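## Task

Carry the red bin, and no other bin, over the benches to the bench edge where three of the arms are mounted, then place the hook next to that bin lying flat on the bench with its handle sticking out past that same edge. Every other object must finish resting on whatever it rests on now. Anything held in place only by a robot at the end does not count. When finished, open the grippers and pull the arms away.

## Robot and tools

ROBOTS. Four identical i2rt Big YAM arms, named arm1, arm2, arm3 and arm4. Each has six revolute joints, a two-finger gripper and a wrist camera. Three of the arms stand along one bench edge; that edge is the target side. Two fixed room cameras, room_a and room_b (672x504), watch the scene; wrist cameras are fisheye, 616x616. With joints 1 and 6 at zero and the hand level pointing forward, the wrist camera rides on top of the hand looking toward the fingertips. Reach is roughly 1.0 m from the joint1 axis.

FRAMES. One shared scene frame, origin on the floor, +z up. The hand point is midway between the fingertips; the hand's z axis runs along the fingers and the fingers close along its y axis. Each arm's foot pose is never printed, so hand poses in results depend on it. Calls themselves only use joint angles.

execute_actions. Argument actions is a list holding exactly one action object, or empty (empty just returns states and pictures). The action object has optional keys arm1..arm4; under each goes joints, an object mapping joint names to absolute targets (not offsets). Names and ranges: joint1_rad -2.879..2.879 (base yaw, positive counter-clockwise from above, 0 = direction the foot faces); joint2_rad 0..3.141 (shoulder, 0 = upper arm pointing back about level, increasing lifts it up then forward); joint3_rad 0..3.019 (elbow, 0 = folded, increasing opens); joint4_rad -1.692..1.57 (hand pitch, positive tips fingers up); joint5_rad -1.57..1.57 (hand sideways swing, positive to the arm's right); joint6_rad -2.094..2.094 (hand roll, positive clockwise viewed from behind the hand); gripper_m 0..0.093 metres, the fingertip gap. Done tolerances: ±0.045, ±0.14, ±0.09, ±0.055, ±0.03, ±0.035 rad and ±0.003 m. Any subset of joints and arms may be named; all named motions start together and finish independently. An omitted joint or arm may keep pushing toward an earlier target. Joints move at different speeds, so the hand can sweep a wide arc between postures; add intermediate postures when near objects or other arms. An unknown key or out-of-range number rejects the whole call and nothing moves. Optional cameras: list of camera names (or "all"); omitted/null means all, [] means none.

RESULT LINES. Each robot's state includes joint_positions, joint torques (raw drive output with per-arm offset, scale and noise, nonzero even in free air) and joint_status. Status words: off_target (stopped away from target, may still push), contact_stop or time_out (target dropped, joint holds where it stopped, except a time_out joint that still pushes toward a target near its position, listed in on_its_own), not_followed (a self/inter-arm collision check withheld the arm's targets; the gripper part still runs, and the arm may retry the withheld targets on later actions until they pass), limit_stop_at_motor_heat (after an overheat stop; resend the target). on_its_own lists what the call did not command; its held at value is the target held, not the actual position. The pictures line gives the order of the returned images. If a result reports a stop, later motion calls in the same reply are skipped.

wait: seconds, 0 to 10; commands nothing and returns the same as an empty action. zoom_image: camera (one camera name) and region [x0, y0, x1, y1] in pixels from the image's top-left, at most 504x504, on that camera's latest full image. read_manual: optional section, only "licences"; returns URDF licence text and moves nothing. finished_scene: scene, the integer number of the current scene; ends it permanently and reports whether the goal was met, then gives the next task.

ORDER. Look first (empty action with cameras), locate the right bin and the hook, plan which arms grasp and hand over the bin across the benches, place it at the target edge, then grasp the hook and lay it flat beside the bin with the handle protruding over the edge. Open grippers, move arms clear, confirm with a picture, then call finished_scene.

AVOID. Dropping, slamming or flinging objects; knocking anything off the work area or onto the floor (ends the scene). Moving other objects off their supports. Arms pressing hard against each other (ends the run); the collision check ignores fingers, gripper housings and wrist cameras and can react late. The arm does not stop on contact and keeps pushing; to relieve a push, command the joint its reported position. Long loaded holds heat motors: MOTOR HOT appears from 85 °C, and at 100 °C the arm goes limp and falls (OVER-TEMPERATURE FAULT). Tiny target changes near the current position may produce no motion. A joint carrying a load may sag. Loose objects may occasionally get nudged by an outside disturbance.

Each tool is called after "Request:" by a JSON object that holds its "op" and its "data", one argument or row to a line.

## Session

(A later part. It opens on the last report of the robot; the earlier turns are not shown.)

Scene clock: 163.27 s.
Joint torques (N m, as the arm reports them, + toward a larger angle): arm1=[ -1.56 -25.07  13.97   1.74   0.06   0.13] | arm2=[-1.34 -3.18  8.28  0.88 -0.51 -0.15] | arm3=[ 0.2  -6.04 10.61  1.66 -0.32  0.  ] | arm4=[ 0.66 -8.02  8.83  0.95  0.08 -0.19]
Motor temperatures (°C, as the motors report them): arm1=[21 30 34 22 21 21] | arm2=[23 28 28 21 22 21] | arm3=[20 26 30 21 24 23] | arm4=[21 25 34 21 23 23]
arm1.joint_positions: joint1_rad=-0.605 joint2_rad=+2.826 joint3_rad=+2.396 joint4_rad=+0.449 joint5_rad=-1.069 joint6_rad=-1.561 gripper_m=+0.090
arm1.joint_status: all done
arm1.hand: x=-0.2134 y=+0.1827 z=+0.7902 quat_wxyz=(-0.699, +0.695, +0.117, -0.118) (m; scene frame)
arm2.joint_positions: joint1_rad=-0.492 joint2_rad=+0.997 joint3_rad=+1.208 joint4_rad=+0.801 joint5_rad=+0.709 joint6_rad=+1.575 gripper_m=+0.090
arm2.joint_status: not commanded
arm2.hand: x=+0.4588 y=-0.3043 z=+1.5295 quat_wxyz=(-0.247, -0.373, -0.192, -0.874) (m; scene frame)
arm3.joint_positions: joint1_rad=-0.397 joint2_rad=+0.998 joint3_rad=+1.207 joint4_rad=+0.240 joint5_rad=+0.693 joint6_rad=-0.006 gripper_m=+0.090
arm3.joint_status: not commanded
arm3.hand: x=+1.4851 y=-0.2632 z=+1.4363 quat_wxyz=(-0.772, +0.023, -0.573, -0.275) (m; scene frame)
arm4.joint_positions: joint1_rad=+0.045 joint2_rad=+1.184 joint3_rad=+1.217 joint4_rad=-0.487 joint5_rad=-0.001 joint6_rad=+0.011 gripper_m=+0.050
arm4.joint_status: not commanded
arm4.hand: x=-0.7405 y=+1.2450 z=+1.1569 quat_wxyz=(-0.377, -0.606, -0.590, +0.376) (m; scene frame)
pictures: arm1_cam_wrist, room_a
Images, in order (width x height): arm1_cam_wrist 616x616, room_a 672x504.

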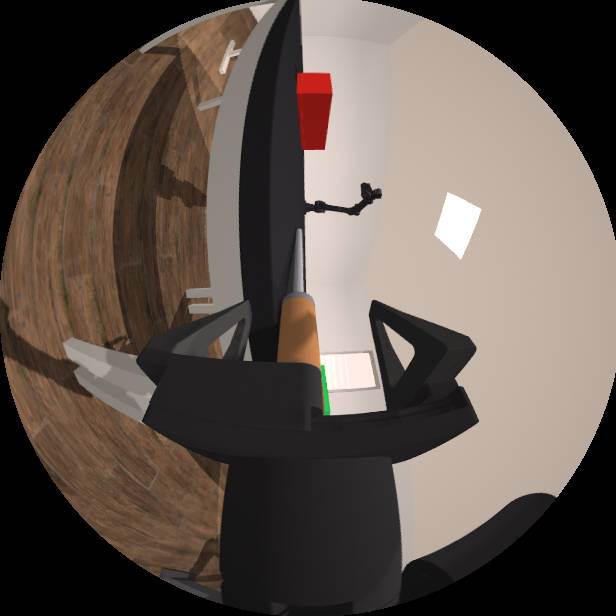

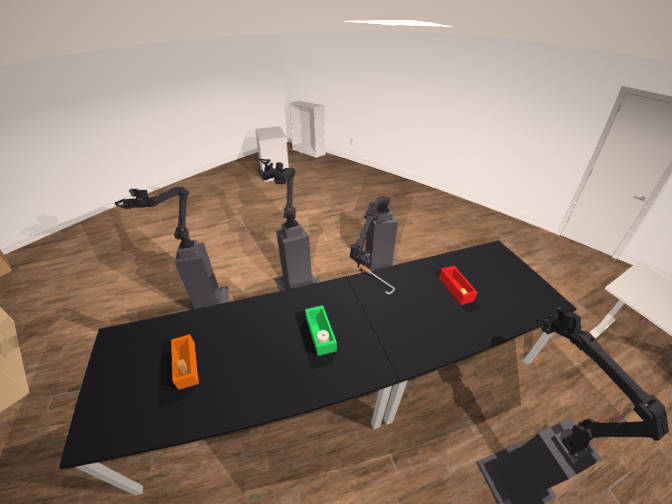

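Request:
{"op": "execute_actions", "data": {
  "actions": [
    {"arm1":{"joints":{"joint1_rad":-0.67}}}
  ],
  "cameras": []
}}

Request:
{"op": "execute_actions", "data": {
  "actions": [
    {"arm1":{"joints":{"joint2_rad":2.94,"joint3_rad":2.625,"joint4_rad":0.33,"joint5_rad":-1.2}}}
  ],
  "cameras": ["arm1_cam_wrist","room_a"]
}}

Request:
{"op": "zoom_image", "data": {
  "camera": "room_a",
  "region": [330,230,430,310]
}}

Scene clock: 170.30 s.
Joint torques (N m, as the arm reports them, + toward a larger angle): arm1=[  0.07 -25.2   13.99   1.67   0.07   0.13] | arm2=[-1.19 -4.28  8.32  1.04 -0.51 -0.14] | arm3=[ 0.41 -5.9  10.58  1.68 -0.29 -0.02] | arm4=[ 0.66 -7.97  8.83  0.94  0.08 -0.19]
Motor temperatures (°C, as the motors report them): arm1=[21 31 35 22 21 21] | arm2=[23 27 28 21 22 21] | arm3=[20 26 30 21 24 23] | arm4=[21 25 35 21 23 23]
arm1.joint_positions: joint1_rad=-0.679 joint2_rad=+2.826 joint3_rad=+2.396 joint4_rad=+0.449 joint5_rad=-1.069 joint6_rad=-1.561 gripper_m=+0.090
arm1.joint_status: all done
arm1.hand: x=-0.1576 y=+0.1439 z=+0.7901 quat_wxyz=(-0.703, +0.699, +0.091, -0.092) (m; scene frame)
arm2.joint_positions: joint1_rad=-0.492 joint2_rad=+0.997 joint3_rad=+1.208 joint4_rad=+0.801 joint5_rad=+0.709 joint6_rad=+1.575 gripper_m=+0.090
arm2.joint_status: not commanded
arm2.hand: x=+0.4588 y=-0.3043 z=+1.5295 quat_wxyz=(-0.247, -0.373, -0.192, -0.874) (m; scene frame)
arm3.joint_positions: joint1_rad=-0.397 joint2_rad=+0.998 joint3_rad=+1.207 joint4_rad=+0.240 joint5_rad=+0.693 joint6_rad=-0.006 gripper_m=+0.090
arm3.joint_status: not commanded
arm3.hand: x=+1.4851 y=-0.2632 z=+1.4363 quat_wxyz=(-0.772, +0.023, -0.573, -0.275) (m; scene frame)
arm4.joint_positions: joint1_rad=+0.045 joint2_rad=+1.184 joint3_rad=+1.217 joint4_rad=-0.487 joint5_rad=-0.001 joint6_rad=+0.011 gripper_m=+0.050
arm4.joint_status: not commanded
arm4.hand: x=-0.7405 y=+1.2450 z=+1.1569 quat_wxyz=(-0.377, -0.606, -0.590, +0.376) (m; scene frame)
pictures: none
No camera images: the call's "cameras" was empty. Leave "cameras" out to get every camera's image.

Scene clock: 171.33 s.
Joint torques (N m, as the arm reports them, + toward a larger angle): arm1=[ -0.14 -23.66  15.92   1.51  -0.01   0.13] | arm2=[-0.94 -3.5   8.12  0.97 -0.5  -0.14] | arm3=[ 0.33 -5.47 10.59  1.54 -0.31 -0.01] | arm4=[ 0.64 -8.04  8.83  0.95  0.08 -0.19]
Motor temperatures (°C, as the motors report them): arm1=[21 32 35 22 21 21] | arm2=[23 27 28 21 22 21] | arm3=[20 26 30 21 24 23] | arm4=[21 25 35 21 23 23]
arm1.joint_positions: joint1_rad=-0.679 joint2_rad=+2.904 joint3_rad=+2.567 joint4_rad=+0.346 joint5_rad=-1.197 joint6_rad=-1.561 gripper_m=+0.090
arm1.joint_status: all done
arm1.hand: x=-0.1666 y=+0.1482 z=+0.7916 quat_wxyz=(-0.693, +0.694, +0.133, -0.140) (m; scene frame)
arm2.joint_positions: joint1_rad=-0.492 joint2_rad=+0.997 joint3_rad=+1.208 joint4_rad=+0.801 joint5_rad=+0.709 joint6_rad=+1.575 gripper_m=+0.090
arm2.joint_status: not commanded
arm2.hand: x=+0.4588 y=-0.3043 z=+1.5295 quat_wxyz=(-0.247, -0.373, -0.192, -0.874) (m; scene frame)
arm3.joint_positions: joint1_rad=-0.397 joint2_rad=+0.998 joint3_rad=+1.207 joint4_rad=+0.240 joint5_rad=+0.693 joint6_rad=-0.006 gripper_m=+0.090
arm3.joint_status: not commanded
arm3.hand: x=+1.4851 y=-0.2632 z=+1.4363 quat_wxyz=(-0.772, +0.023, -0.573, -0.275) (m; scene frame)
arm4.joint_positions: joint1_rad=+0.045 joint2_rad=+1.184 joint3_rad=+1.217 joint4_rad=-0.487 joint5_rad=-0.001 joint6_rad=+0.011 gripper_m=+0.050
arm4.joint_status: not commanded
arm4.hand: x=-0.7405 y=+1.2450 z=+1.1569 quat_wxyz=(-0.377, -0.606, -0.590, +0.376) (m; scene frame)
pictures: arm1_cam_wrist, room_a
Images, in order (width x height): arm1_cam_wrist 616x616, room_a 672x504.

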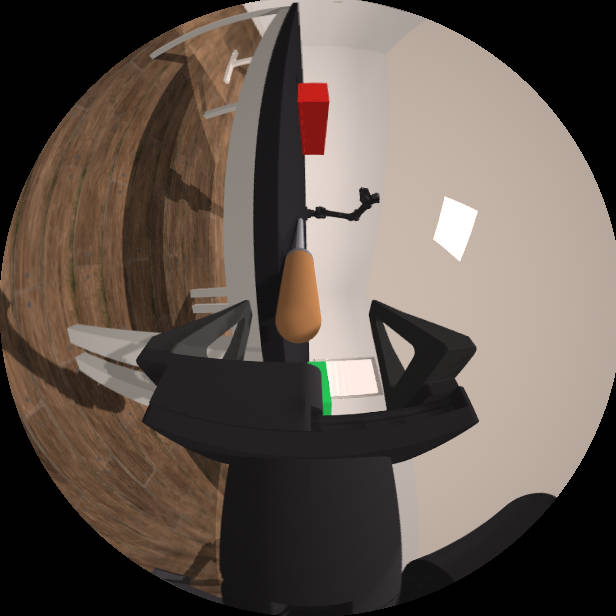

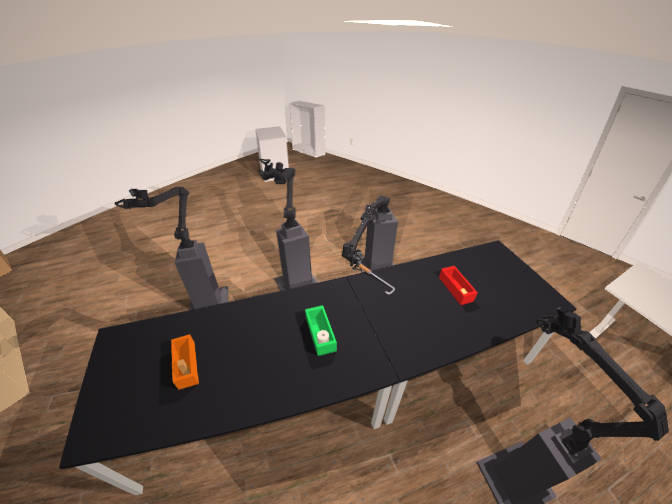

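Region (330, 230, 430, 310) of room_a's 672x504 image, scaled by 5.040, with more detail than that image has; it fills the top 403 rows of this view, and the rest is white.

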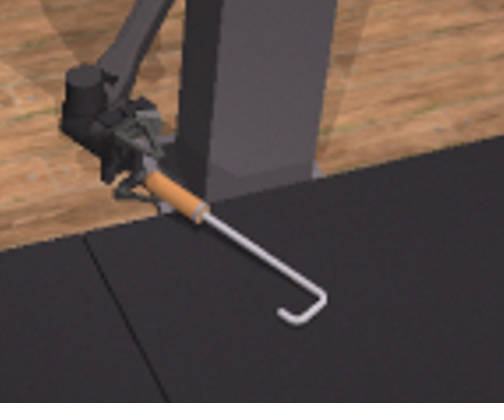

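Request:
{"op": "execute_actions", "data": {
  "actions": [
    {"arm1":{"joints":{"joint1_rad":-0.635,"joint2_rad":3.075,"joint3_rad":2.87,"joint4_rad":0.21,"joint5_rad":-1.17}}}
  ],
  "cameras": ["arm1_cam_wrist"]
}}

Scene clock: 178.10 s.
Joint torques (N m, as the arm reports them, + toward a larger angle): arm1=[ -0.62 -25.09  16.16   1.58   0.15   0.13] | arm2=[-1.42 -3.45  8.14  0.93 -0.55 -0.12] | arm3=[ 0.72 -5.61 10.54  1.58 -0.31  0.  ] | arm4=[ 0.66 -8.    8.83  0.94  0.08 -0.19]
Motor temperatures (°C, as the motors report them): arm1=[21 32 37 22 21 21] | arm2=[23 26 28 21 22 21] | arm3=[20 26 31 21 24 23] | arm4=[21 25 35 21 23 23]
arm1.joint_positions: joint1_rad=-0.632 joint2_rad=+3.053 joint3_rad=+2.814 joint4_rad=+0.224 joint5_rad=-1.172 joint6_rad=-1.561 gripper_m=+0.090
arm1.joint_status: all done
arm1.hand: x=-0.1916 y=+0.1817 z=+0.7668 quat_wxyz=(-0.687, +0.697, +0.134, -0.154) (m; scene frame)
arm2.joint_positions: joint1_rad=-0.492 joint2_rad=+0.997 joint3_rad=+1.208 joint4_rad=+0.801 joint5_rad=+0.709 joint6_rad=+1.575 gripper_m=+0.090
arm2.joint_status: not commanded
arm2.hand: x=+0.4588 y=-0.3043 z=+1.5295 quat_wxyz=(-0.247, -0.373, -0.192, -0.874) (m; scene frame)
arm3.joint_positions: joint1_rad=-0.397 joint2_rad=+0.998 joint3_rad=+1.207 joint4_rad=+0.240 joint5_rad=+0.693 joint6_rad=-0.006 gripper_m=+0.090
arm3.joint_status: not commanded
arm3.hand: x=+1.4851 y=-0.2632 z=+1.4363 quat_wxyz=(-0.772, +0.023, -0.573, -0.275) (m; scene frame)
arm4.joint_positions: joint1_rad=+0.045 joint2_rad=+1.184 joint3_rad=+1.217 joint4_rad=-0.487 joint5_rad=-0.001 joint6_rad=+0.011 gripper_m=+0.050
arm4.joint_status: not commanded
arm4.hand: x=-0.7405 y=+1.2450 z=+1.1569 quat_wxyz=(-0.377, -0.606, -0.590, +0.376) (m; scene frame)
pictures: arm1_cam_wrist
Images, in order (width x height): arm1_cam_wrist 616x616.

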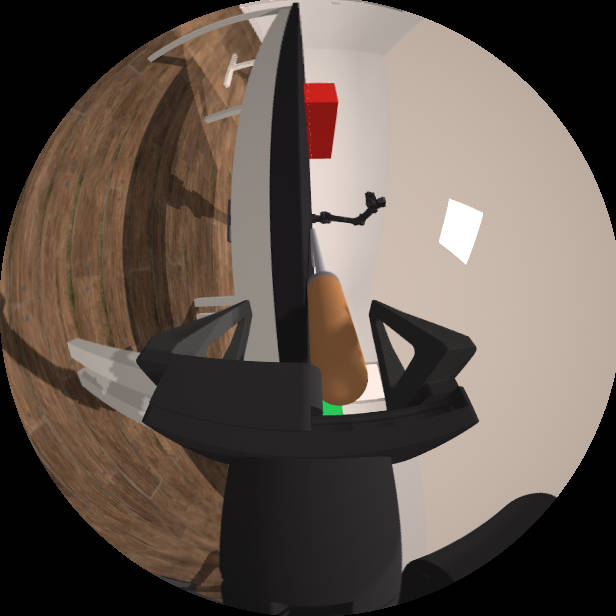

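Request:
{"op": "execute_actions", "data": {
  "actions": [
    {"arm1":{"joints":{"joint3_rad":2.9,"joint5_rad":-1.12}}}
  ],
  "cameras": []
}}

Request:
{"op": "execute_actions", "data": {
  "actions": [
    {"arm1":{"joints":{"gripper_m":0}}}
  ],
  "cameras": []
}}

Request:
{"op": "execute_actions", "data": {
  "actions": [
    {"arm1":{"joints":{"joint2_rad":2.8,"joint4_rad":0.0}}}
  ],
  "cameras": ["arm1_cam_wrist"]
}}

Scene clock: 183.83 s.
Joint torques (N m, as the arm reports them, + toward a larger angle): arm1=[ -1.03 -25.01  16.24   1.69   0.2    0.13] | arm2=[-1.33 -3.72  8.32  0.86 -0.53 -0.16] | arm3=[ 0.33 -5.66 10.58  1.47 -0.31 -0.02] | arm4=[ 0.63 -8.02  8.83  0.95  0.08 -0.19]
Motor temperatures (°C, as the motors report them): arm1=[21 33 38 22 21 21] | arm2=[23 26 28 21 22 21] | arm3=[20 26 31 21 24 23] | arm4=[21 25 35 21 23 23]
arm1.joint_positions: joint1_rad=-0.632 joint2_rad=+3.053 joint3_rad=+2.845 joint4_rad=+0.224 joint5_rad=-1.123 joint6_rad=-1.561 gripper_m=+0.090
arm1.joint_status: all done
arm1.hand: x=-0.1819 y=+0.1869 z=+0.7827 quat_wxyz=(-0.697, +0.694, +0.126, -0.128) (m; scene frame)
arm2.joint_positions: joint1_rad=-0.492 joint2_rad=+0.997 joint3_rad=+1.208 joint4_rad=+0.801 joint5_rad=+0.709 joint6_rad=+1.575 gripper_m=+0.090
arm2.joint_status: not commanded
arm2.hand: x=+0.4588 y=-0.3043 z=+1.5295 quat_wxyz=(-0.247, -0.373, -0.192, -0.874) (m; scene frame)
arm3.joint_positions: joint1_rad=-0.397 joint2_rad=+0.998 joint3_rad=+1.207 joint4_rad=+0.240 joint5_rad=+0.693 joint6_rad=-0.006 gripper_m=+0.090
arm3.joint_status: not commanded
arm3.hand: x=+1.4851 y=-0.2632 z=+1.4363 quat_wxyz=(-0.772, +0.023, -0.573, -0.275) (m; scene frame)
arm4.joint_positions: joint1_rad=+0.045 joint2_rad=+1.184 joint3_rad=+1.217 joint4_rad=-0.487 joint5_rad=-0.001 joint6_rad=+0.011 gripper_m=+0.050
arm4.joint_status: not commanded
arm4.hand: x=-0.7405 y=+1.2450 z=+1.1569 quat_wxyz=(-0.377, -0.606, -0.590, +0.376) (m; scene frame)
pictures: none
No camera images: the call's "cameras" was empty. Leave "cameras" out to get every camera's image.

Scene clock: 184.53 s.
Joint torques (N m, as the arm reports them, + toward a larger angle): arm1=[ -0.82 -25.03  16.16   1.91   0.17   0.13] | arm2=[-1.04 -3.91  8.3   1.12 -0.51 -0.13] | arm3=[ 0.67 -5.72 10.64  1.53 -0.31 -0.02] | arm4=[ 0.66 -7.99  8.83  0.94  0.08 -0.19]
Motor temperatures (°C, as the motors report them): arm1=[21 33 38 22 21 21] | arm2=[23 26 28 21 22 21] | arm3=[20 26 31 21 24 23] | arm4=[21 25 35 21 23 23]
arm1.joint_positions: joint1_rad=-0.632 joint2_rad=+3.053 joint3_rad=+2.845 joint4_rad=+0.220 joint5_rad=-1.122 joint6_rad=-1.562 gripper_m=+0.031
arm1.joint_status: gripper_m off_target (ended at +0.031, target +0.000)
arm1.hand: x=-0.1817 y=+0.1869 z=+0.7820 quat_wxyz=(-0.696, +0.695, +0.124, -0.129) (m; scene frame)
arm2.joint_positions: joint1_rad=-0.492 joint2_rad=+0.997 joint3_rad=+1.208 joint4_rad=+0.801 joint5_rad=+0.709 joint6_rad=+1.575 gripper_m=+0.090
arm2.joint_status: not commanded
arm2.hand: x=+0.4588 y=-0.3043 z=+1.5295 quat_wxyz=(-0.247, -0.373, -0.192, -0.874) (m; scene frame)
arm3.joint_positions: joint1_rad=-0.397 joint2_rad=+0.998 joint3_rad=+1.207 joint4_rad=+0.240 joint5_rad=+0.693 joint6_rad=-0.006 gripper_m=+0.090
arm3.joint_status: not commanded
arm3.hand: x=+1.4851 y=-0.2632 z=+1.4363 quat_wxyz=(-0.772, +0.023, -0.573, -0.275) (m; scene frame)
arm4.joint_positions: joint1_rad=+0.045 joint2_rad=+1.184 joint3_rad=+1.217 joint4_rad=-0.487 joint5_rad=-0.001 joint6_rad=+0.011 gripper_m=+0.050
arm4.joint_status: not commanded
arm4.hand: x=-0.7405 y=+1.2450 z=+1.1569 quat_wxyz=(-0.377, -0.606, -0.590, +0.376) (m; scene frame)
pictures: none
No camera images: the call's "cameras" was empty. Leave "cameras" out to get every camera's image.

Scene clock: 185.93 s.
Joint torques (N m, as the arm reports them, + toward a larger angle): arm1=[ -0.99 -28.09  16.34   2.36   0.07   0.22] | arm2=[-1.34 -3.48  8.27  0.91 -0.52 -0.14] | arm3=[ 0.38 -5.84 10.52  1.69 -0.31 -0.01] | arm4=[ 0.67 -8.02  8.83  0.94  0.08 -0.19]
Motor temperatures (°C, as the motors report them): arm1=[21 33 39 22 21 21] | arm2=[23 26 28 21 22 21] | arm3=[20 26 31 21 24 23] | arm4=[21 25 35 21 23 23]
arm1.joint_positions: joint1_rad=-0.632 joint2_rad=+2.822 joint3_rad=+2.846 joint4_rad=-0.003 joint5_rad=-1.119 joint6_rad=-1.570 gripper_m=+0.031
arm1.joint_status: all done
arm1.hand: x=-0.1758 y=+0.1922 z=+0.9602 quat_wxyz=(-0.698, +0.693, +0.129, -0.122) (m; scene frame)
arm2.joint_positions: joint1_rad=-0.492 joint2_rad=+0.997 joint3_rad=+1.208 joint4_rad=+0.801 joint5_rad=+0.709 joint6_rad=+1.575 gripper_m=+0.090
arm2.joint_status: not commanded
arm2.hand: x=+0.4588 y=-0.3043 z=+1.5295 quat_wxyz=(-0.247, -0.373, -0.192, -0.874) (m; scene frame)
arm3.joint_positions: joint1_rad=-0.397 joint2_rad=+0.998 joint3_rad=+1.207 joint4_rad=+0.240 joint5_rad=+0.693 joint6_rad=-0.006 gripper_m=+0.090
arm3.joint_status: not commanded
arm3.hand: x=+1.4851 y=-0.2632 z=+1.4363 quat_wxyz=(-0.772, +0.023, -0.573, -0.275) (m; scene frame)
arm4.joint_positions: joint1_rad=+0.045 joint2_rad=+1.184 joint3_rad=+1.217 joint4_rad=-0.487 joint5_rad=-0.001 joint6_rad=+0.011 gripper_m=+0.050
arm4.joint_status: not commanded
arm4.hand: x=-0.7405 y=+1.2450 z=+1.1569 quat_wxyz=(-0.377, -0.606, -0.590, +0.376) (m; scene frame)
pictures: arm1_cam_wrist
Images, in order (width x height): arm1_cam_wrist 616x616.

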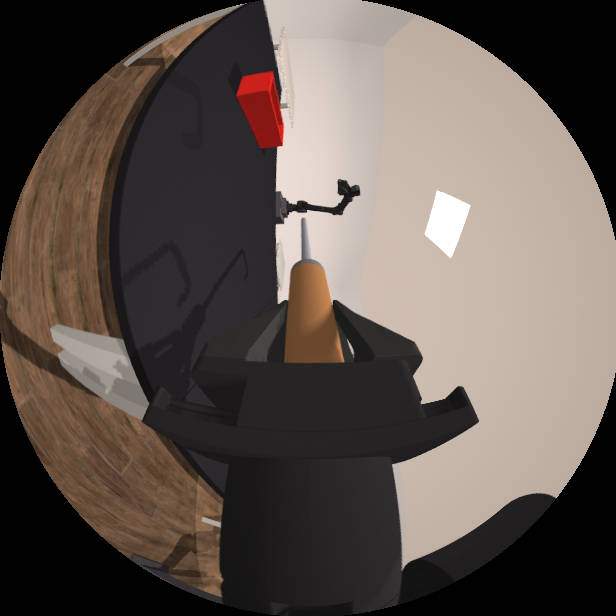

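Request:
{"op": "execute_actions", "data": {
  "actions": [
    {"arm1":{"joints":{"joint1_rad":0.165,"joint2_rad":2.2,"joint3_rad":1.6,"joint4_rad":0.65,"joint5_rad":0}}}
  ],
  "cameras": ["arm1_cam_wrist","room_a","arm4_cam_wrist"]
}}

Scene clock: 195.07 s.
Joint torques (N m, as the arm reports them, + toward a larger angle): arm1=[ -0.78 -26.29  13.15   4.25   0.1    0.42] | arm2=[-0.97 -3.65  8.22  0.93 -0.54 -0.15] | arm3=[ 0.5  -5.85 10.64  1.58 -0.31 -0.01] | arm4=[ 0.67 -8.01  8.82  0.95  0.08 -0.19]
Motor temperatures (°C, as the motors report them): arm1=[21 35 39 22 21 21] | arm2=[23 26 28 21 22 21] | arm3=[20 26 31 21 24 23] | arm4=[21 25 35 21 23 23]
arm1.joint_positions: joint1_rad=+0.173 joint2_rad=+2.266 joint3_rad=+1.557 joint4_rad=+0.614 joint5_rad=-0.001 joint6_rad=-1.588 gripper_m=+0.031
arm1.joint_status: all done
arm1.hand: x=-0.7460 y=+0.2602 z=+0.8721 quat_wxyz=(-0.671, +0.741, +0.020, -0.012) (m; scene frame)
arm2.joint_positions: joint1_rad=-0.492 joint2_rad=+0.997 joint3_rad=+1.208 joint4_rad=+0.801 joint5_rad=+0.709 joint6_rad=+1.575 gripper_m=+0.090
arm2.joint_status: not commanded
arm2.hand: x=+0.4588 y=-0.3043 z=+1.5295 quat_wxyz=(-0.247, -0.373, -0.192, -0.874) (m; scene frame)
arm3.joint_positions: joint1_rad=-0.397 joint2_rad=+0.998 joint3_rad=+1.207 joint4_rad=+0.240 joint5_rad=+0.693 joint6_rad=-0.006 gripper_m=+0.090
arm3.joint_status: not commanded
arm3.hand: x=+1.4851 y=-0.2632 z=+1.4363 quat_wxyz=(-0.772, +0.023, -0.573, -0.275) (m; scene frame)
arm4.joint_positions: joint1_rad=+0.045 joint2_rad=+1.184 joint3_rad=+1.217 joint4_rad=-0.487 joint5_rad=-0.001 joint6_rad=+0.011 gripper_m=+0.050
arm4.joint_status: not commanded
arm4.hand: x=-0.7405 y=+1.2450 z=+1.1569 quat_wxyz=(-0.377, -0.606, -0.590, +0.376) (m; scene frame)
pictures: arm1_cam_wrist, arm4_cam_wrist, room_a
Images, in order (width x height): arm1_cam_wrist 616x616, arm4_cam_wrist 616x616, room_a 672x504.

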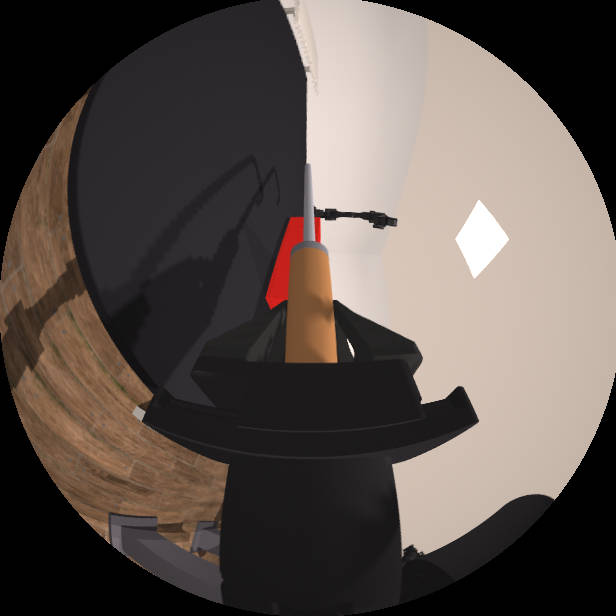

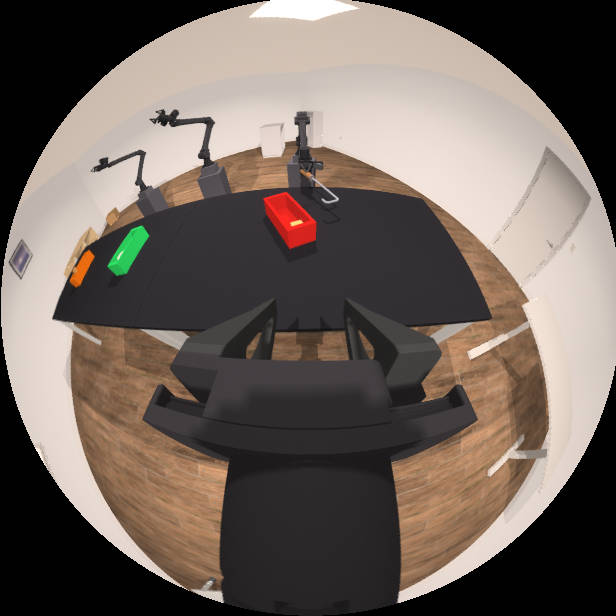

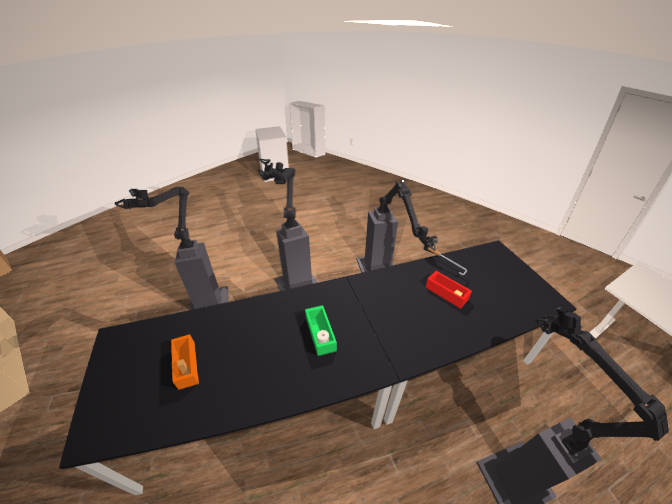

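Request:
{"op": "execute_actions", "data": {
  "actions": [
    {"arm1":{"joints":{"joint2_rad":2.14,"joint4_rad":0.7}}}
  ],
  "cameras": []
}}

Request:
{"op": "execute_actions", "data": {
  "actions": [
    {"arm1":{"joints":{"joint1_rad":0.085,"joint6_rad":0}}}
  ],
  "cameras": ["arm1_cam_wrist","room_a","arm4_cam_wrist"]
}}

Scene clock: 202.03 s.
Joint torques (N m, as the arm reports them, + toward a larger angle): arm1=[ -1.13 -24.72  13.74   5.2    0.13   0.42] | arm2=[-1.19 -3.78  8.12  0.93 -0.52 -0.12] | arm3=[ 0.38 -5.52 10.62  1.59 -0.3   0.  ] | arm4=[ 0.68 -7.97  8.84  0.94  0.08 -0.19]
Motor temperatures (°C, as the motors report them): arm1=[21 36 39 22 21 21] | arm2=[23 26 28 21 22 21] | arm3=[20 26 31 21 24 23] | arm4=[21 25 35 21 23 23]
arm1.joint_positions: joint1_rad=+0.173 joint2_rad=+2.195 joint3_rad=+1.557 joint4_rad=+0.641 joint5_rad=-0.001 joint6_rad=-1.588 gripper_m=+0.031
arm1.joint_status: joint4_rad time_out (moved +0.027 of +0.086); the others done
arm1.on_its_own: joint4_rad reads +0.641 and still pushes toward +0.700 since a time_out
arm1.hand: x=-0.7455 y=+0.2604 z=+0.9372 quat_wxyz=(-0.706, +0.708, +0.019, -0.012) (m; scene frame)
arm2.joint_positions: joint1_rad=-0.492 joint2_rad=+0.997 joint3_rad=+1.208 joint4_rad=+0.801 joint5_rad=+0.709 joint6_rad=+1.575 gripper_m=+0.090
arm2.joint_status: not commanded
arm2.hand: x=+0.4588 y=-0.3043 z=+1.5295 quat_wxyz=(-0.247, -0.373, -0.192, -0.874) (m; scene frame)
arm3.joint_positions: joint1_rad=-0.397 joint2_rad=+0.998 joint3_rad=+1.207 joint4_rad=+0.240 joint5_rad=+0.693 joint6_rad=-0.006 gripper_m=+0.090
arm3.joint_status: not commanded
arm3.hand: x=+1.4851 y=-0.2632 z=+1.4363 quat_wxyz=(-0.772, +0.023, -0.573, -0.275) (m; scene frame)
arm4.joint_positions: joint1_rad=+0.045 joint2_rad=+1.184 joint3_rad=+1.217 joint4_rad=-0.487 joint5_rad=-0.001 joint6_rad=+0.011 gripper_m=+0.050
arm4.joint_status: not commanded
arm4.hand: x=-0.7405 y=+1.2450 z=+1.1569 quat_wxyz=(-0.377, -0.606, -0.590, +0.376) (m; scene frame)
pictures: none
No camera images: the call's "cameras" was empty. Leave "cameras" out to get every camera's image.

not run: a stop came earlier in this reply.

Request:
{"op": "execute_actions", "data": {
  "actions": [
    {"arm1":{"joints":{"joint1_rad":0.085,"joint6_rad":0}}}
  ],
  "cameras": ["arm1_cam_wrist","room_a","arm4_cam_wrist"]
}}

Scene clock: 207.60 s.
Joint torques (N m, as the arm reports them, + toward a larger angle): arm1=[ -0.02 -25.18  13.57   4.87   0.03   0.27] | arm2=[-1.   -3.7   8.16  1.09 -0.54 -0.13] | arm3=[ 0.91 -5.97 10.65  1.46 -0.31  0.02] | arm4=[ 0.67 -8.02  8.83  0.93  0.08 -0.19]
Motor temperatures (°C, as the motors report them): arm1=[21 36 39 22 21 21] | arm2=[23 26 28 21 22 21] | arm3=[20 26 31 21 24 23] | arm4=[21 25 35 21 23 23]
arm1.joint_positions: joint1_rad=+0.079 joint2_rad=+2.193 joint3_rad=+1.557 joint4_rad=+0.649 joint5_rad=+0.002 joint6_rad=-0.015 gripper_m=+0.031
arm1.joint_status: all done
arm1.hand: x=-0.6651 y=+0.2600 z=+0.9410 quat_wxyz=(-0.517, +0.487, -0.509, -0.486) (m; scene frame)
arm2.joint_positions: joint1_rad=-0.492 joint2_rad=+0.997 joint3_rad=+1.208 joint4_rad=+0.801 joint5_rad=+0.709 joint6_rad=+1.575 gripper_m=+0.090
arm2.joint_status: not commanded
arm2.hand: x=+0.4588 y=-0.3043 z=+1.5295 quat_wxyz=(-0.247, -0.373, -0.192, -0.874) (m; scene frame)
arm3.joint_positions: joint1_rad=-0.397 joint2_rad=+0.998 joint3_rad=+1.207 joint4_rad=+0.240 joint5_rad=+0.693 joint6_rad=-0.006 gripper_m=+0.090
arm3.joint_status: not commanded
arm3.hand: x=+1.4851 y=-0.2632 z=+1.4363 quat_wxyz=(-0.772, +0.023, -0.573, -0.275) (m; scene frame)
arm4.joint_positions: joint1_rad=+0.045 joint2_rad=+1.184 joint3_rad=+1.217 joint4_rad=-0.487 joint5_rad=-0.001 joint6_rad=+0.011 gripper_m=+0.050
arm4.joint_status: not commanded
arm4.hand: x=-0.7405 y=+1.2450 z=+1.1569 quat_wxyz=(-0.377, -0.606, -0.590, +0.376) (m; scene frame)
pictures: arm1_cam_wrist, arm4_cam_wrist, room_a
Images, in order (width x height): arm1_cam_wrist 616x616, arm4_cam_wrist 616x616, room_a 672x504.

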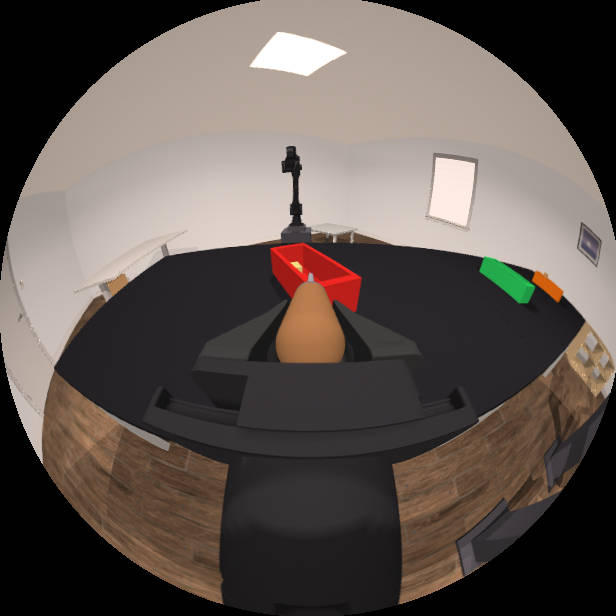

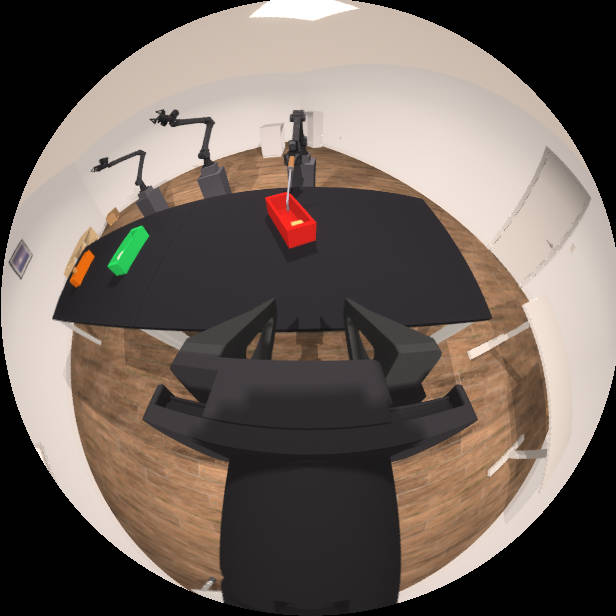

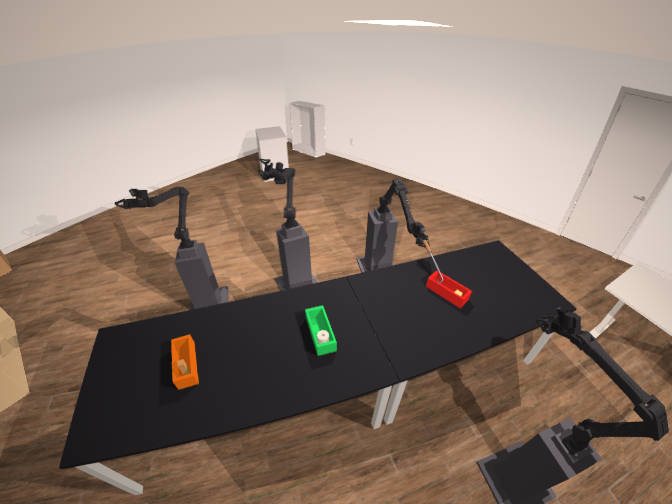

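Request:
{"op": "execute_actions", "data": {
  "actions": [
    {"arm1":{"joints":{"joint1_rad":0.11,"joint2_rad":2.02,"joint3_rad":1.11,"joint4_rad":1.02}}}
  ],
  "cameras": ["room_a"]
}}

Request:
{"op": "execute_actions", "data": {
  "actions": [
    {"arm1":{"joints":{"joint1_rad":0.16,"joint2_rad":1.89,"joint3_rad":0.8,"joint4_rad":1.19}}}
  ],
  "cameras": ["arm1_cam_wrist","room_a"]
}}

Scene clock: 216.43 s.
Joint torques (N m, as the arm reports them, + toward a larger angle): arm1=[ -0.23 -19.19   7.77   3.91   0.02   0.23] | arm2=[-1.39 -3.65  8.18  1.08 -0.53 -0.13] | arm3=[ 0.19 -5.67 10.64  1.64 -0.31  0.02] | arm4=[ 0.65 -7.98  8.84  0.94  0.08 -0.19]
Motor temperatures (°C, as the motors report them): arm1=[21 36 38 22 21 21] | arm2=[23 25 28 21 22 21] | arm3=[20 26 31 21 24 23] | arm4=[21 24 36 21 23 23]
arm1.joint_positions: joint1_rad=+0.105 joint2_rad=+2.045 joint3_rad=+1.109 joint4_rad=+0.992 joint5_rad=+0.002 joint6_rad=-0.010 gripper_m=+0.031
arm1.joint_status: all done
arm1.hand: x=-0.6905 y=+0.1370 z=+0.9093 quat_wxyz=(-0.520, +0.482, -0.493, -0.505) (m; scene frame)
arm2.joint_positions: joint1_rad=-0.492 joint2_rad=+0.997 joint3_rad=+1.208 joint4_rad=+0.801 joint5_rad=+0.709 joint6_rad=+1.575 gripper_m=+0.090
arm2.joint_status: not commanded
arm2.hand: x=+0.4588 y=-0.3043 z=+1.5295 quat_wxyz=(-0.247, -0.373, -0.192, -0.874) (m; scene frame)
arm3.joint_positions: joint1_rad=-0.397 joint2_rad=+0.998 joint3_rad=+1.207 joint4_rad=+0.240 joint5_rad=+0.693 joint6_rad=-0.006 gripper_m=+0.090
arm3.joint_status: not commanded
arm3.hand: x=+1.4851 y=-0.2632 z=+1.4363 quat_wxyz=(-0.772, +0.023, -0.573, -0.275) (m; scene frame)
arm4.joint_positions: joint1_rad=+0.045 joint2_rad=+1.184 joint3_rad=+1.217 joint4_rad=-0.487 joint5_rad=-0.001 joint6_rad=+0.011 gripper_m=+0.050
arm4.joint_status: not commanded
arm4.hand: x=-0.7405 y=+1.2450 z=+1.1569 quat_wxyz=(-0.377, -0.606, -0.590, +0.376) (m; scene frame)
pictures: room_a
Images, in order (width x height): room_a 672x504.

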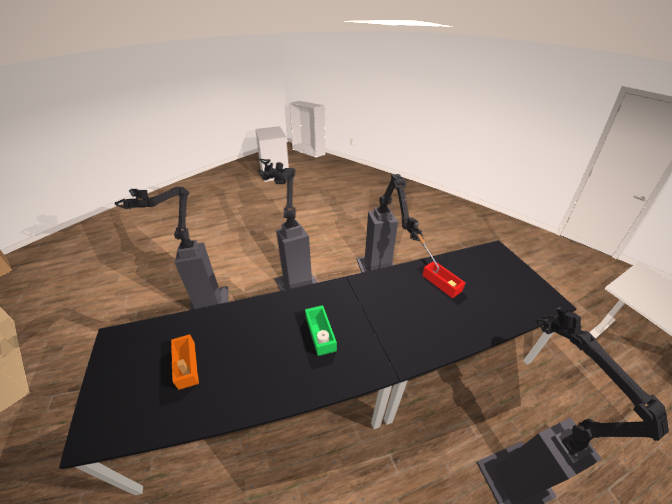

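Scene clock: 217.47 s.
Joint torques (N m, as the arm reports them, + toward a larger angle): arm1=[ -0.61 -15.8    5.42   3.7    0.09   0.23] | arm2=[-1.38 -3.68  8.15  0.98 -0.5  -0.14] | arm3=[ 0.25 -5.59 10.57  1.6  -0.31  0.01] | arm4=[ 0.67 -8.    8.82  0.94  0.08 -0.19]
Motor temperatures (°C, as the motors report them): arm1=[21 36 38 22 21 21] | arm2=[23 25 28 21 22 21] | arm3=[20 26 31 21 24 23] | arm4=[21 24 36 21 23 23]
arm1.joint_positions: joint1_rad=+0.161 joint2_rad=+1.916 joint3_rad=+0.810 joint4_rad=+1.167 joint5_rad=+0.000 joint6_rad=-0.010 gripper_m=+0.031
arm1.joint_status: all done
arm1.hand: x=-0.7286 y=+0.0402 z=+0.9046 quat_wxyz=(-0.506, +0.495, -0.478, -0.521) (m; scene frame)
arm2.joint_positions: joint1_rad=-0.492 joint2_rad=+0.997 joint3_rad=+1.208 joint4_rad=+0.801 joint5_rad=+0.709 joint6_rad=+1.575 gripper_m=+0.090
arm2.joint_status: not commanded
arm2.hand: x=+0.4588 y=-0.3043 z=+1.5295 quat_wxyz=(-0.247, -0.373, -0.192, -0.874) (m; scene frame)
arm3.joint_positions: joint1_rad=-0.397 joint2_rad=+0.998 joint3_rad=+1.207 joint4_rad=+0.240 joint5_rad=+0.693 joint6_rad=-0.006 gripper_m=+0.090
arm3.joint_status: not commanded
arm3.hand: x=+1.4851 y=-0.2632 z=+1.4363 quat_wxyz=(-0.772, +0.023, -0.573, -0.275) (m; scene frame)
arm4.joint_positions: joint1_rad=+0.045 joint2_rad=+1.184 joint3_rad=+1.217 joint4_rad=-0.487 joint5_rad=-0.001 joint6_rad=+0.011 gripper_m=+0.050
arm4.joint_status: not commanded
arm4.hand: x=-0.7405 y=+1.2450 z=+1.1569 quat_wxyz=(-0.377, -0.606, -0.590, +0.376) (m; scene frame)
pictures: arm1_cam_wrist, room_a
Images, in order (width x height): arm1_cam_wrist 616x616, room_a 672x504.

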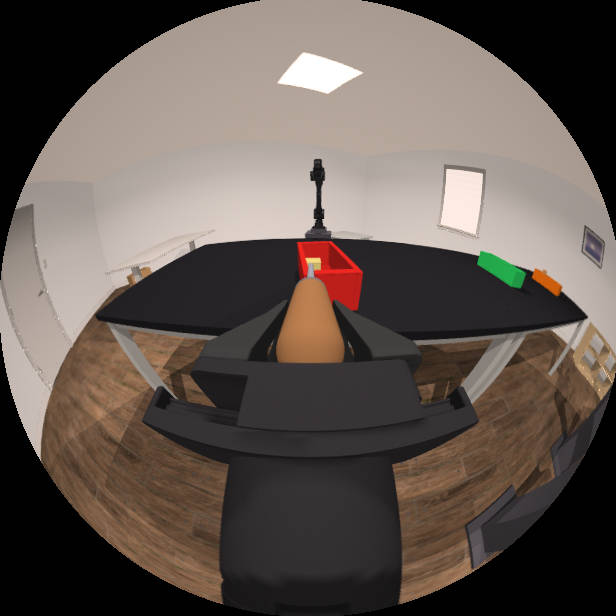

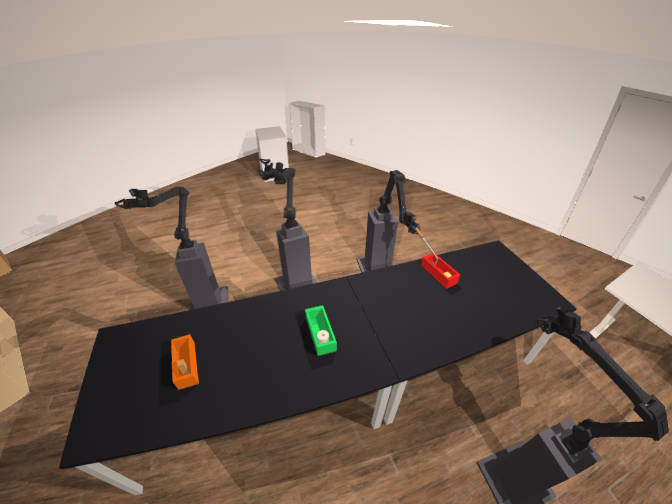

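Request:
{"op": "execute_actions", "data": {
  "actions": [
    {"arm1":{"joints":{"joint1_rad":0.21,"joint3_rad":0.67,"joint4_rad":1.26}}}
  ],
  "cameras": ["arm1_cam_wrist","room_b"]
}}

Request:
{"op": "zoom_image", "data": {
  "camera": "room_b",
  "region": [230,220,330,290]
}}

Scene clock: 223.20 s.
Joint torques (N m, as the arm reports them, + toward a larger angle): arm1=[  0.23 -13.97   4.61   3.52  -0.21   0.23] | arm2=[-1.12 -3.62  8.22  0.93 -0.52 -0.14] | arm3=[ 0.42 -5.55 10.59  1.59 -0.31  0.01] | arm4=[ 0.64 -8.02  8.83  0.93  0.08 -0.19]
Motor temperatures (°C, as the motors report them): arm1=[21 35 36 22 21 21] | arm2=[23 25 28 21 22 21] | arm3=[20 26 31 21 24 23] | arm4=[21 24 36 21 23 23]
arm1.joint_positions: joint1_rad=+0.200 joint2_rad=+1.907 joint3_rad=+0.676 joint4_rad=+1.241 joint5_rad=+0.008 joint6_rad=-0.010 gripper_m=+0.031
arm1.joint_status: all done
arm1.hand: x=-0.7482 y=-0.0073 z=+0.8759 quat_wxyz=(-0.486, +0.515, -0.482, -0.516) (m; scene frame)
arm2.joint_positions: joint1_rad=-0.492 joint2_rad=+0.997 joint3_rad=+1.208 joint4_rad=+0.801 joint5_rad=+0.709 joint6_rad=+1.575 gripper_m=+0.090
arm2.joint_status: not commanded
arm2.hand: x=+0.4588 y=-0.3043 z=+1.5295 quat_wxyz=(-0.247, -0.373, -0.192, -0.874) (m; scene frame)
arm3.joint_positions: joint1_rad=-0.397 joint2_rad=+0.998 joint3_rad=+1.207 joint4_rad=+0.240 joint5_rad=+0.693 joint6_rad=-0.006 gripper_m=+0.090
arm3.joint_status: not commanded
arm3.hand: x=+1.4851 y=-0.2632 z=+1.4363 quat_wxyz=(-0.772, +0.023, -0.573, -0.275) (m; scene frame)
arm4.joint_positions: joint1_rad=+0.045 joint2_rad=+1.184 joint3_rad=+1.217 joint4_rad=-0.487 joint5_rad=-0.001 joint6_rad=+0.011 gripper_m=+0.050
arm4.joint_status: not commanded
arm4.hand: x=-0.7405 y=+1.2450 z=+1.1569 quat_wxyz=(-0.377, -0.606, -0.590, +0.376) (m; scene frame)
pictures: arm1_cam_wrist, room_b
Images, in order (width x height): arm1_cam_wrist 616x616, room_b 672x504.

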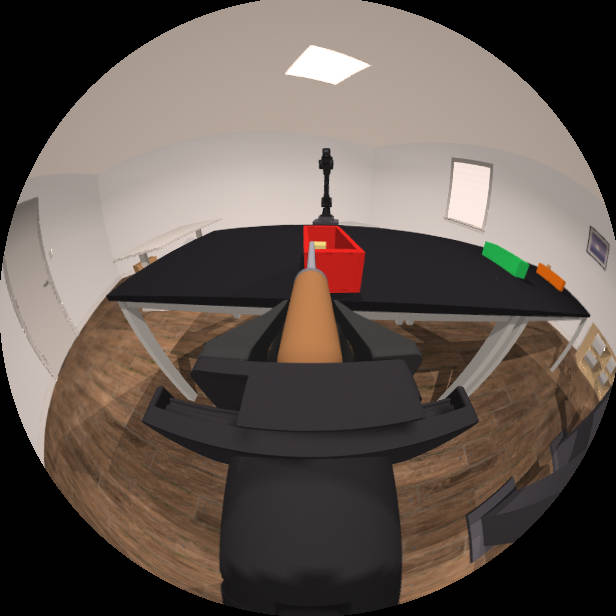

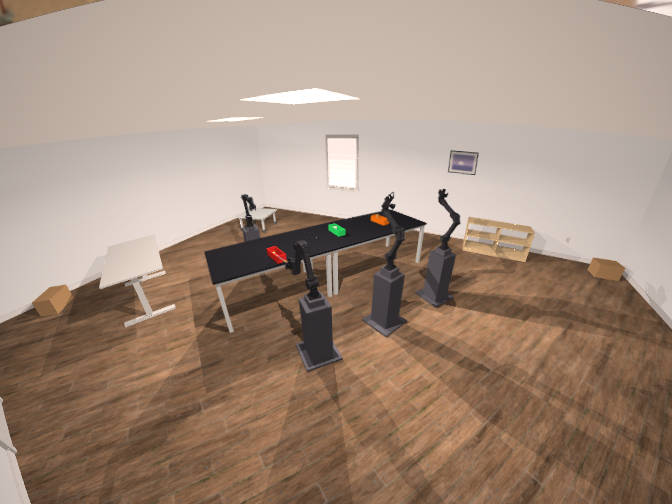

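Region (230, 220, 330, 290) of room_b's 672x504 image, scaled by 5.040, with more detail than that image has; it fills the top 353 rows of this view, and the rest is white.

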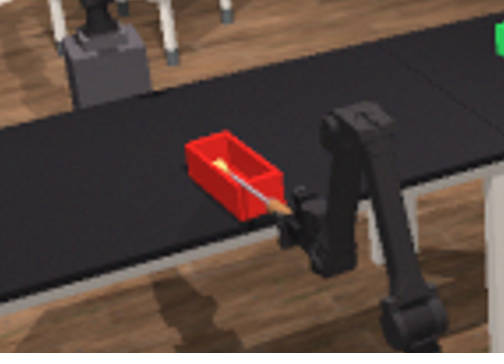

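Request:
{"op": "execute_actions", "data": {
  "actions": [
    {"arm1":{"joints":{"joint1_rad":0.195,"joint6_rad":-1.57}}}
  ],
  "cameras": []
}}

Request:
{"op": "execute_actions", "data": {
  "actions": [
    {"arm1":{"joints":{"joint2_rad":1.95,"joint3_rad":1.31,"joint4_rad":0.78}}}
  ],
  "cameras": []
}}

Request:
{"op": "execute_actions", "data": {
  "actions": [
    {"arm1":{"joints":{"joint1_rad":-0.1,"joint5_rad":-0.23}}}
  ],
  "cameras": ["room_a"]
}}

Request:
{"op": "execute_actions", "data": {
  "actions": [
    {"arm1":{"joints":{"joint2_rad":2.27,"joint4_rad":1.08}}}
  ],
  "cameras": ["arm1_cam_wrist","room_a"]
}}

Scene clock: 234.40 s.
Joint torques (N m, as the arm reports them, + toward a larger angle): arm1=[ -1.22 -14.     5.94   3.55   0.15  -0.02] | arm2=[-1.17 -3.57  8.18  1.01 -0.52 -0.15] | arm3=[ 0.59 -5.85 10.57  1.61 -0.33 -0.01] | arm4=[ 0.64 -8.    8.83  0.94  0.08 -0.19]
Motor temperatures (°C, as the motors report them): arm1=[21 33 34 22 21 21] | arm2=[23 25 29 21 22 21] | arm3=[20 26 32 21 24 23] | arm4=[21 24 36 21 23 23]
arm1.joint_positions: joint1_rad=+0.200 joint2_rad=+1.907 joint3_rad=+0.660 joint4_rad=+1.241 joint5_rad=-0.001 joint6_rad=-1.548 gripper_m=+0.031
arm1.joint_status: all done
arm1.hand: x=-0.7494 y=-0.0135 z=+0.8697 quat_wxyz=(-0.702, +0.711, +0.015, -0.036) (m; scene frame)
arm2.joint_positions: joint1_rad=-0.492 joint2_rad=+0.997 joint3_rad=+1.208 joint4_rad=+0.801 joint5_rad=+0.709 joint6_rad=+1.575 gripper_m=+0.090
arm2.joint_status: not commanded
arm2.hand: x=+0.4588 y=-0.3043 z=+1.5295 quat_wxyz=(-0.247, -0.373, -0.192, -0.874) (m; scene frame)
arm3.joint_positions: joint1_rad=-0.397 joint2_rad=+0.998 joint3_rad=+1.207 joint4_rad=+0.240 joint5_rad=+0.693 joint6_rad=-0.006 gripper_m=+0.090
arm3.joint_status: not commanded
arm3.hand: x=+1.4851 y=-0.2632 z=+1.4363 quat_wxyz=(-0.772, +0.023, -0.573, -0.275) (m; scene frame)
arm4.joint_positions: joint1_rad=+0.045 joint2_rad=+1.184 joint3_rad=+1.217 joint4_rad=-0.487 joint5_rad=-0.001 joint6_rad=+0.011 gripper_m=+0.050
arm4.joint_status: not commanded
arm4.hand: x=-0.7405 y=+1.2450 z=+1.1569 quat_wxyz=(-0.377, -0.606, -0.590, +0.376) (m; scene frame)
pictures: none
No camera images: the call's "cameras" was empty. Leave "cameras" out to get every camera's image.

Scene clock: 235.83 s.
Joint torques (N m, as the arm reports them, + toward a larger angle): arm1=[ -0.87 -19.82  15.01   3.42   0.08   0.12] | arm2=[-1.03 -3.9   8.23  0.92 -0.53 -0.14] | arm3=[ 0.54 -5.72 10.61  1.61 -0.31 -0.02] | arm4=[ 0.67 -8.    8.82  0.94  0.08 -0.19]
Motor temperatures (°C, as the motors report them): arm1=[21 33 34 22 21 21] | arm2=[23 25 29 21 22 21] | arm3=[20 26 32 21 24 23] | arm4=[21 24 36 21 23 23]
arm1.joint_positions: joint1_rad=+0.199 joint2_rad=+1.973 joint3_rad=+1.246 joint4_rad=+0.764 joint5_rad=+0.000 joint6_rad=-1.560 gripper_m=+0.031
arm1.joint_status: all done
arm1.hand: x=-0.7611 y=+0.1723 z=+0.9746 quat_wxyz=(-0.718, +0.696, +0.018, -0.031) (m; scene frame)
arm2.joint_positions: joint1_rad=-0.492 joint2_rad=+0.997 joint3_rad=+1.208 joint4_rad=+0.801 joint5_rad=+0.709 joint6_rad=+1.575 gripper_m=+0.090
arm2.joint_status: not commanded
arm2.hand: x=+0.4588 y=-0.3043 z=+1.5295 quat_wxyz=(-0.247, -0.373, -0.192, -0.874) (m; scene frame)
arm3.joint_positions: joint1_rad=-0.397 joint2_rad=+0.998 joint3_rad=+1.207 joint4_rad=+0.240 joint5_rad=+0.693 joint6_rad=-0.006 gripper_m=+0.090
arm3.joint_status: not commanded
arm3.hand: x=+1.4851 y=-0.2632 z=+1.4363 quat_wxyz=(-0.772, +0.023, -0.573, -0.275) (m; scene frame)
arm4.joint_positions: joint1_rad=+0.045 joint2_rad=+1.184 joint3_rad=+1.217 joint4_rad=-0.487 joint5_rad=-0.001 joint6_rad=+0.011 gripper_m=+0.050
arm4.joint_status: not commanded
arm4.hand: x=-0.7405 y=+1.2450 z=+1.1569 quat_wxyz=(-0.377, -0.606, -0.590, +0.376) (m; scene frame)
pictures: none
No camera images: the call's "cameras" was empty. Leave "cameras" out to get every camera's image.

Scene clock: 237.53 s.
Joint torques (N m, as the arm reports them, + toward a larger angle): arm1=[ -1.06 -19.4   14.99   3.39   0.12   0.12] | arm2=[-1.04 -3.72  8.26  0.94 -0.53 -0.16] | arm3=[ 0.29 -5.68 10.63  1.64 -0.32 -0.01] | arm4=[ 0.67 -8.03  8.83  0.95  0.08 -0.19]
Motor temperatures (°C, as the motors report them): arm1=[21 33 35 22 21 21] | arm2=[23 25 29 21 22 21] | arm3=[20 26 32 21 24 23] | arm4=[21 24 36 21 23 23]
arm1.joint_positions: joint1_rad=-0.092 joint2_rad=+1.973 joint3_rad=+1.246 joint4_rad=+0.764 joint5_rad=-0.230 joint6_rad=-1.560 gripper_m=+0.031
arm1.joint_status: all done
arm1.hand: x=-0.5795 y=+0.1595 z=+0.9733 quat_wxyz=(-0.718, +0.696, +0.000, -0.006) (m; scene frame)
arm2.joint_positions: joint1_rad=-0.492 joint2_rad=+0.997 joint3_rad=+1.208 joint4_rad=+0.801 joint5_rad=+0.709 joint6_rad=+1.575 gripper_m=+0.090
arm2.joint_status: not commanded
arm2.hand: x=+0.4588 y=-0.3043 z=+1.5295 quat_wxyz=(-0.247, -0.373, -0.192, -0.874) (m; scene frame)
arm3.joint_positions: joint1_rad=-0.397 joint2_rad=+0.998 joint3_rad=+1.207 joint4_rad=+0.240 joint5_rad=+0.693 joint6_rad=-0.006 gripper_m=+0.090
arm3.joint_status: not commanded
arm3.hand: x=+1.4851 y=-0.2632 z=+1.4363 quat_wxyz=(-0.772, +0.023, -0.573, -0.275) (m; scene frame)
arm4.joint_positions: joint1_rad=+0.045 joint2_rad=+1.184 joint3_rad=+1.217 joint4_rad=-0.487 joint5_rad=-0.001 joint6_rad=+0.011 gripper_m=+0.050
arm4.joint_status: not commanded
arm4.hand: x=-0.7405 y=+1.2450 z=+1.1569 quat_wxyz=(-0.377, -0.606, -0.590, +0.376) (m; scene frame)
pictures: room_a
Images, in order (width x height): room_a 672x504.

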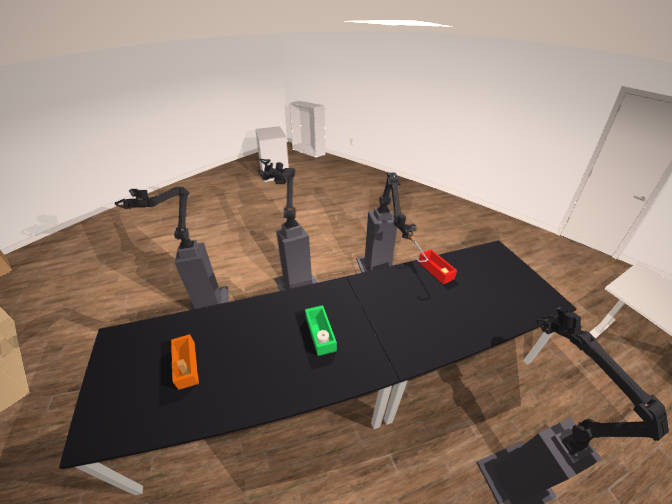

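Scene clock: 238.57 s.
Joint torques (N m, as the arm reports them, + toward a larger angle): arm1=[ -1.16 -22.86  11.33   4.89   0.06   0.13] | arm2=[-1.47 -3.52  8.12  0.9  -0.53 -0.11] | arm3=[ 0.26 -5.9  10.63  1.53 -0.29  0.  ] | arm4=[ 0.62 -8.    8.83  0.94  0.08 -0.19]
Motor temperatures (°C, as the motors report them): arm1=[21 33 35 22 21 21] | arm2=[23 25 29 21 22 21] | arm3=[20 26 32 21 24 23] | arm4=[21 24 36 21 23 23]
arm1.joint_positions: joint1_rad=-0.092 joint2_rad=+2.323 joint3_rad=+1.257 joint4_rad=+1.027 joint5_rad=-0.230 joint6_rad=-1.564 gripper_m=+0.031
arm1.joint_status: all done
arm1.hand: x=-0.5811 y=+0.1552 z=+0.7824 quat_wxyz=(-0.691, +0.722, -0.005, -0.010) (m; scene frame)
arm2.joint_positions: joint1_rad=-0.492 joint2_rad=+0.997 joint3_rad=+1.208 joint4_rad=+0.801 joint5_rad=+0.709 joint6_rad=+1.575 gripper_m=+0.090
arm2.joint_status: not commanded
arm2.hand: x=+0.4588 y=-0.3043 z=+1.5295 quat_wxyz=(-0.247, -0.373, -0.192, -0.874) (m; scene frame)
arm3.joint_positions: joint1_rad=-0.397 joint2_rad=+0.998 joint3_rad=+1.207 joint4_rad=+0.240 joint5_rad=+0.693 joint6_rad=-0.006 gripper_m=+0.090
arm3.joint_status: not commanded
arm3.hand: x=+1.4851 y=-0.2632 z=+1.4363 quat_wxyz=(-0.772, +0.023, -0.573, -0.275) (m; scene frame)
arm4.joint_positions: joint1_rad=+0.045 joint2_rad=+1.184 joint3_rad=+1.217 joint4_rad=-0.487 joint5_rad=-0.001 joint6_rad=+0.011 gripper_m=+0.050
arm4.joint_status: not commanded
arm4.hand: x=-0.7405 y=+1.2450 z=+1.1569 quat_wxyz=(-0.377, -0.606, -0.590, +0.376) (m; scene frame)
pictures: arm1_cam_wrist, room_a
Images, in order (width x height): arm1_cam_wrist 616x616, room_a 672x504.

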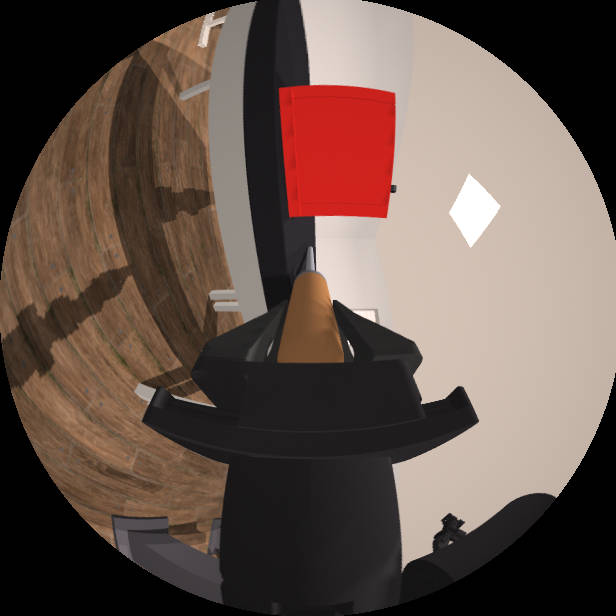

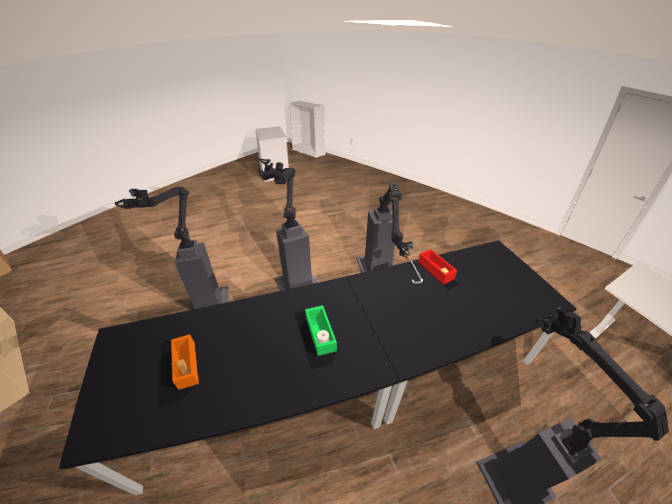

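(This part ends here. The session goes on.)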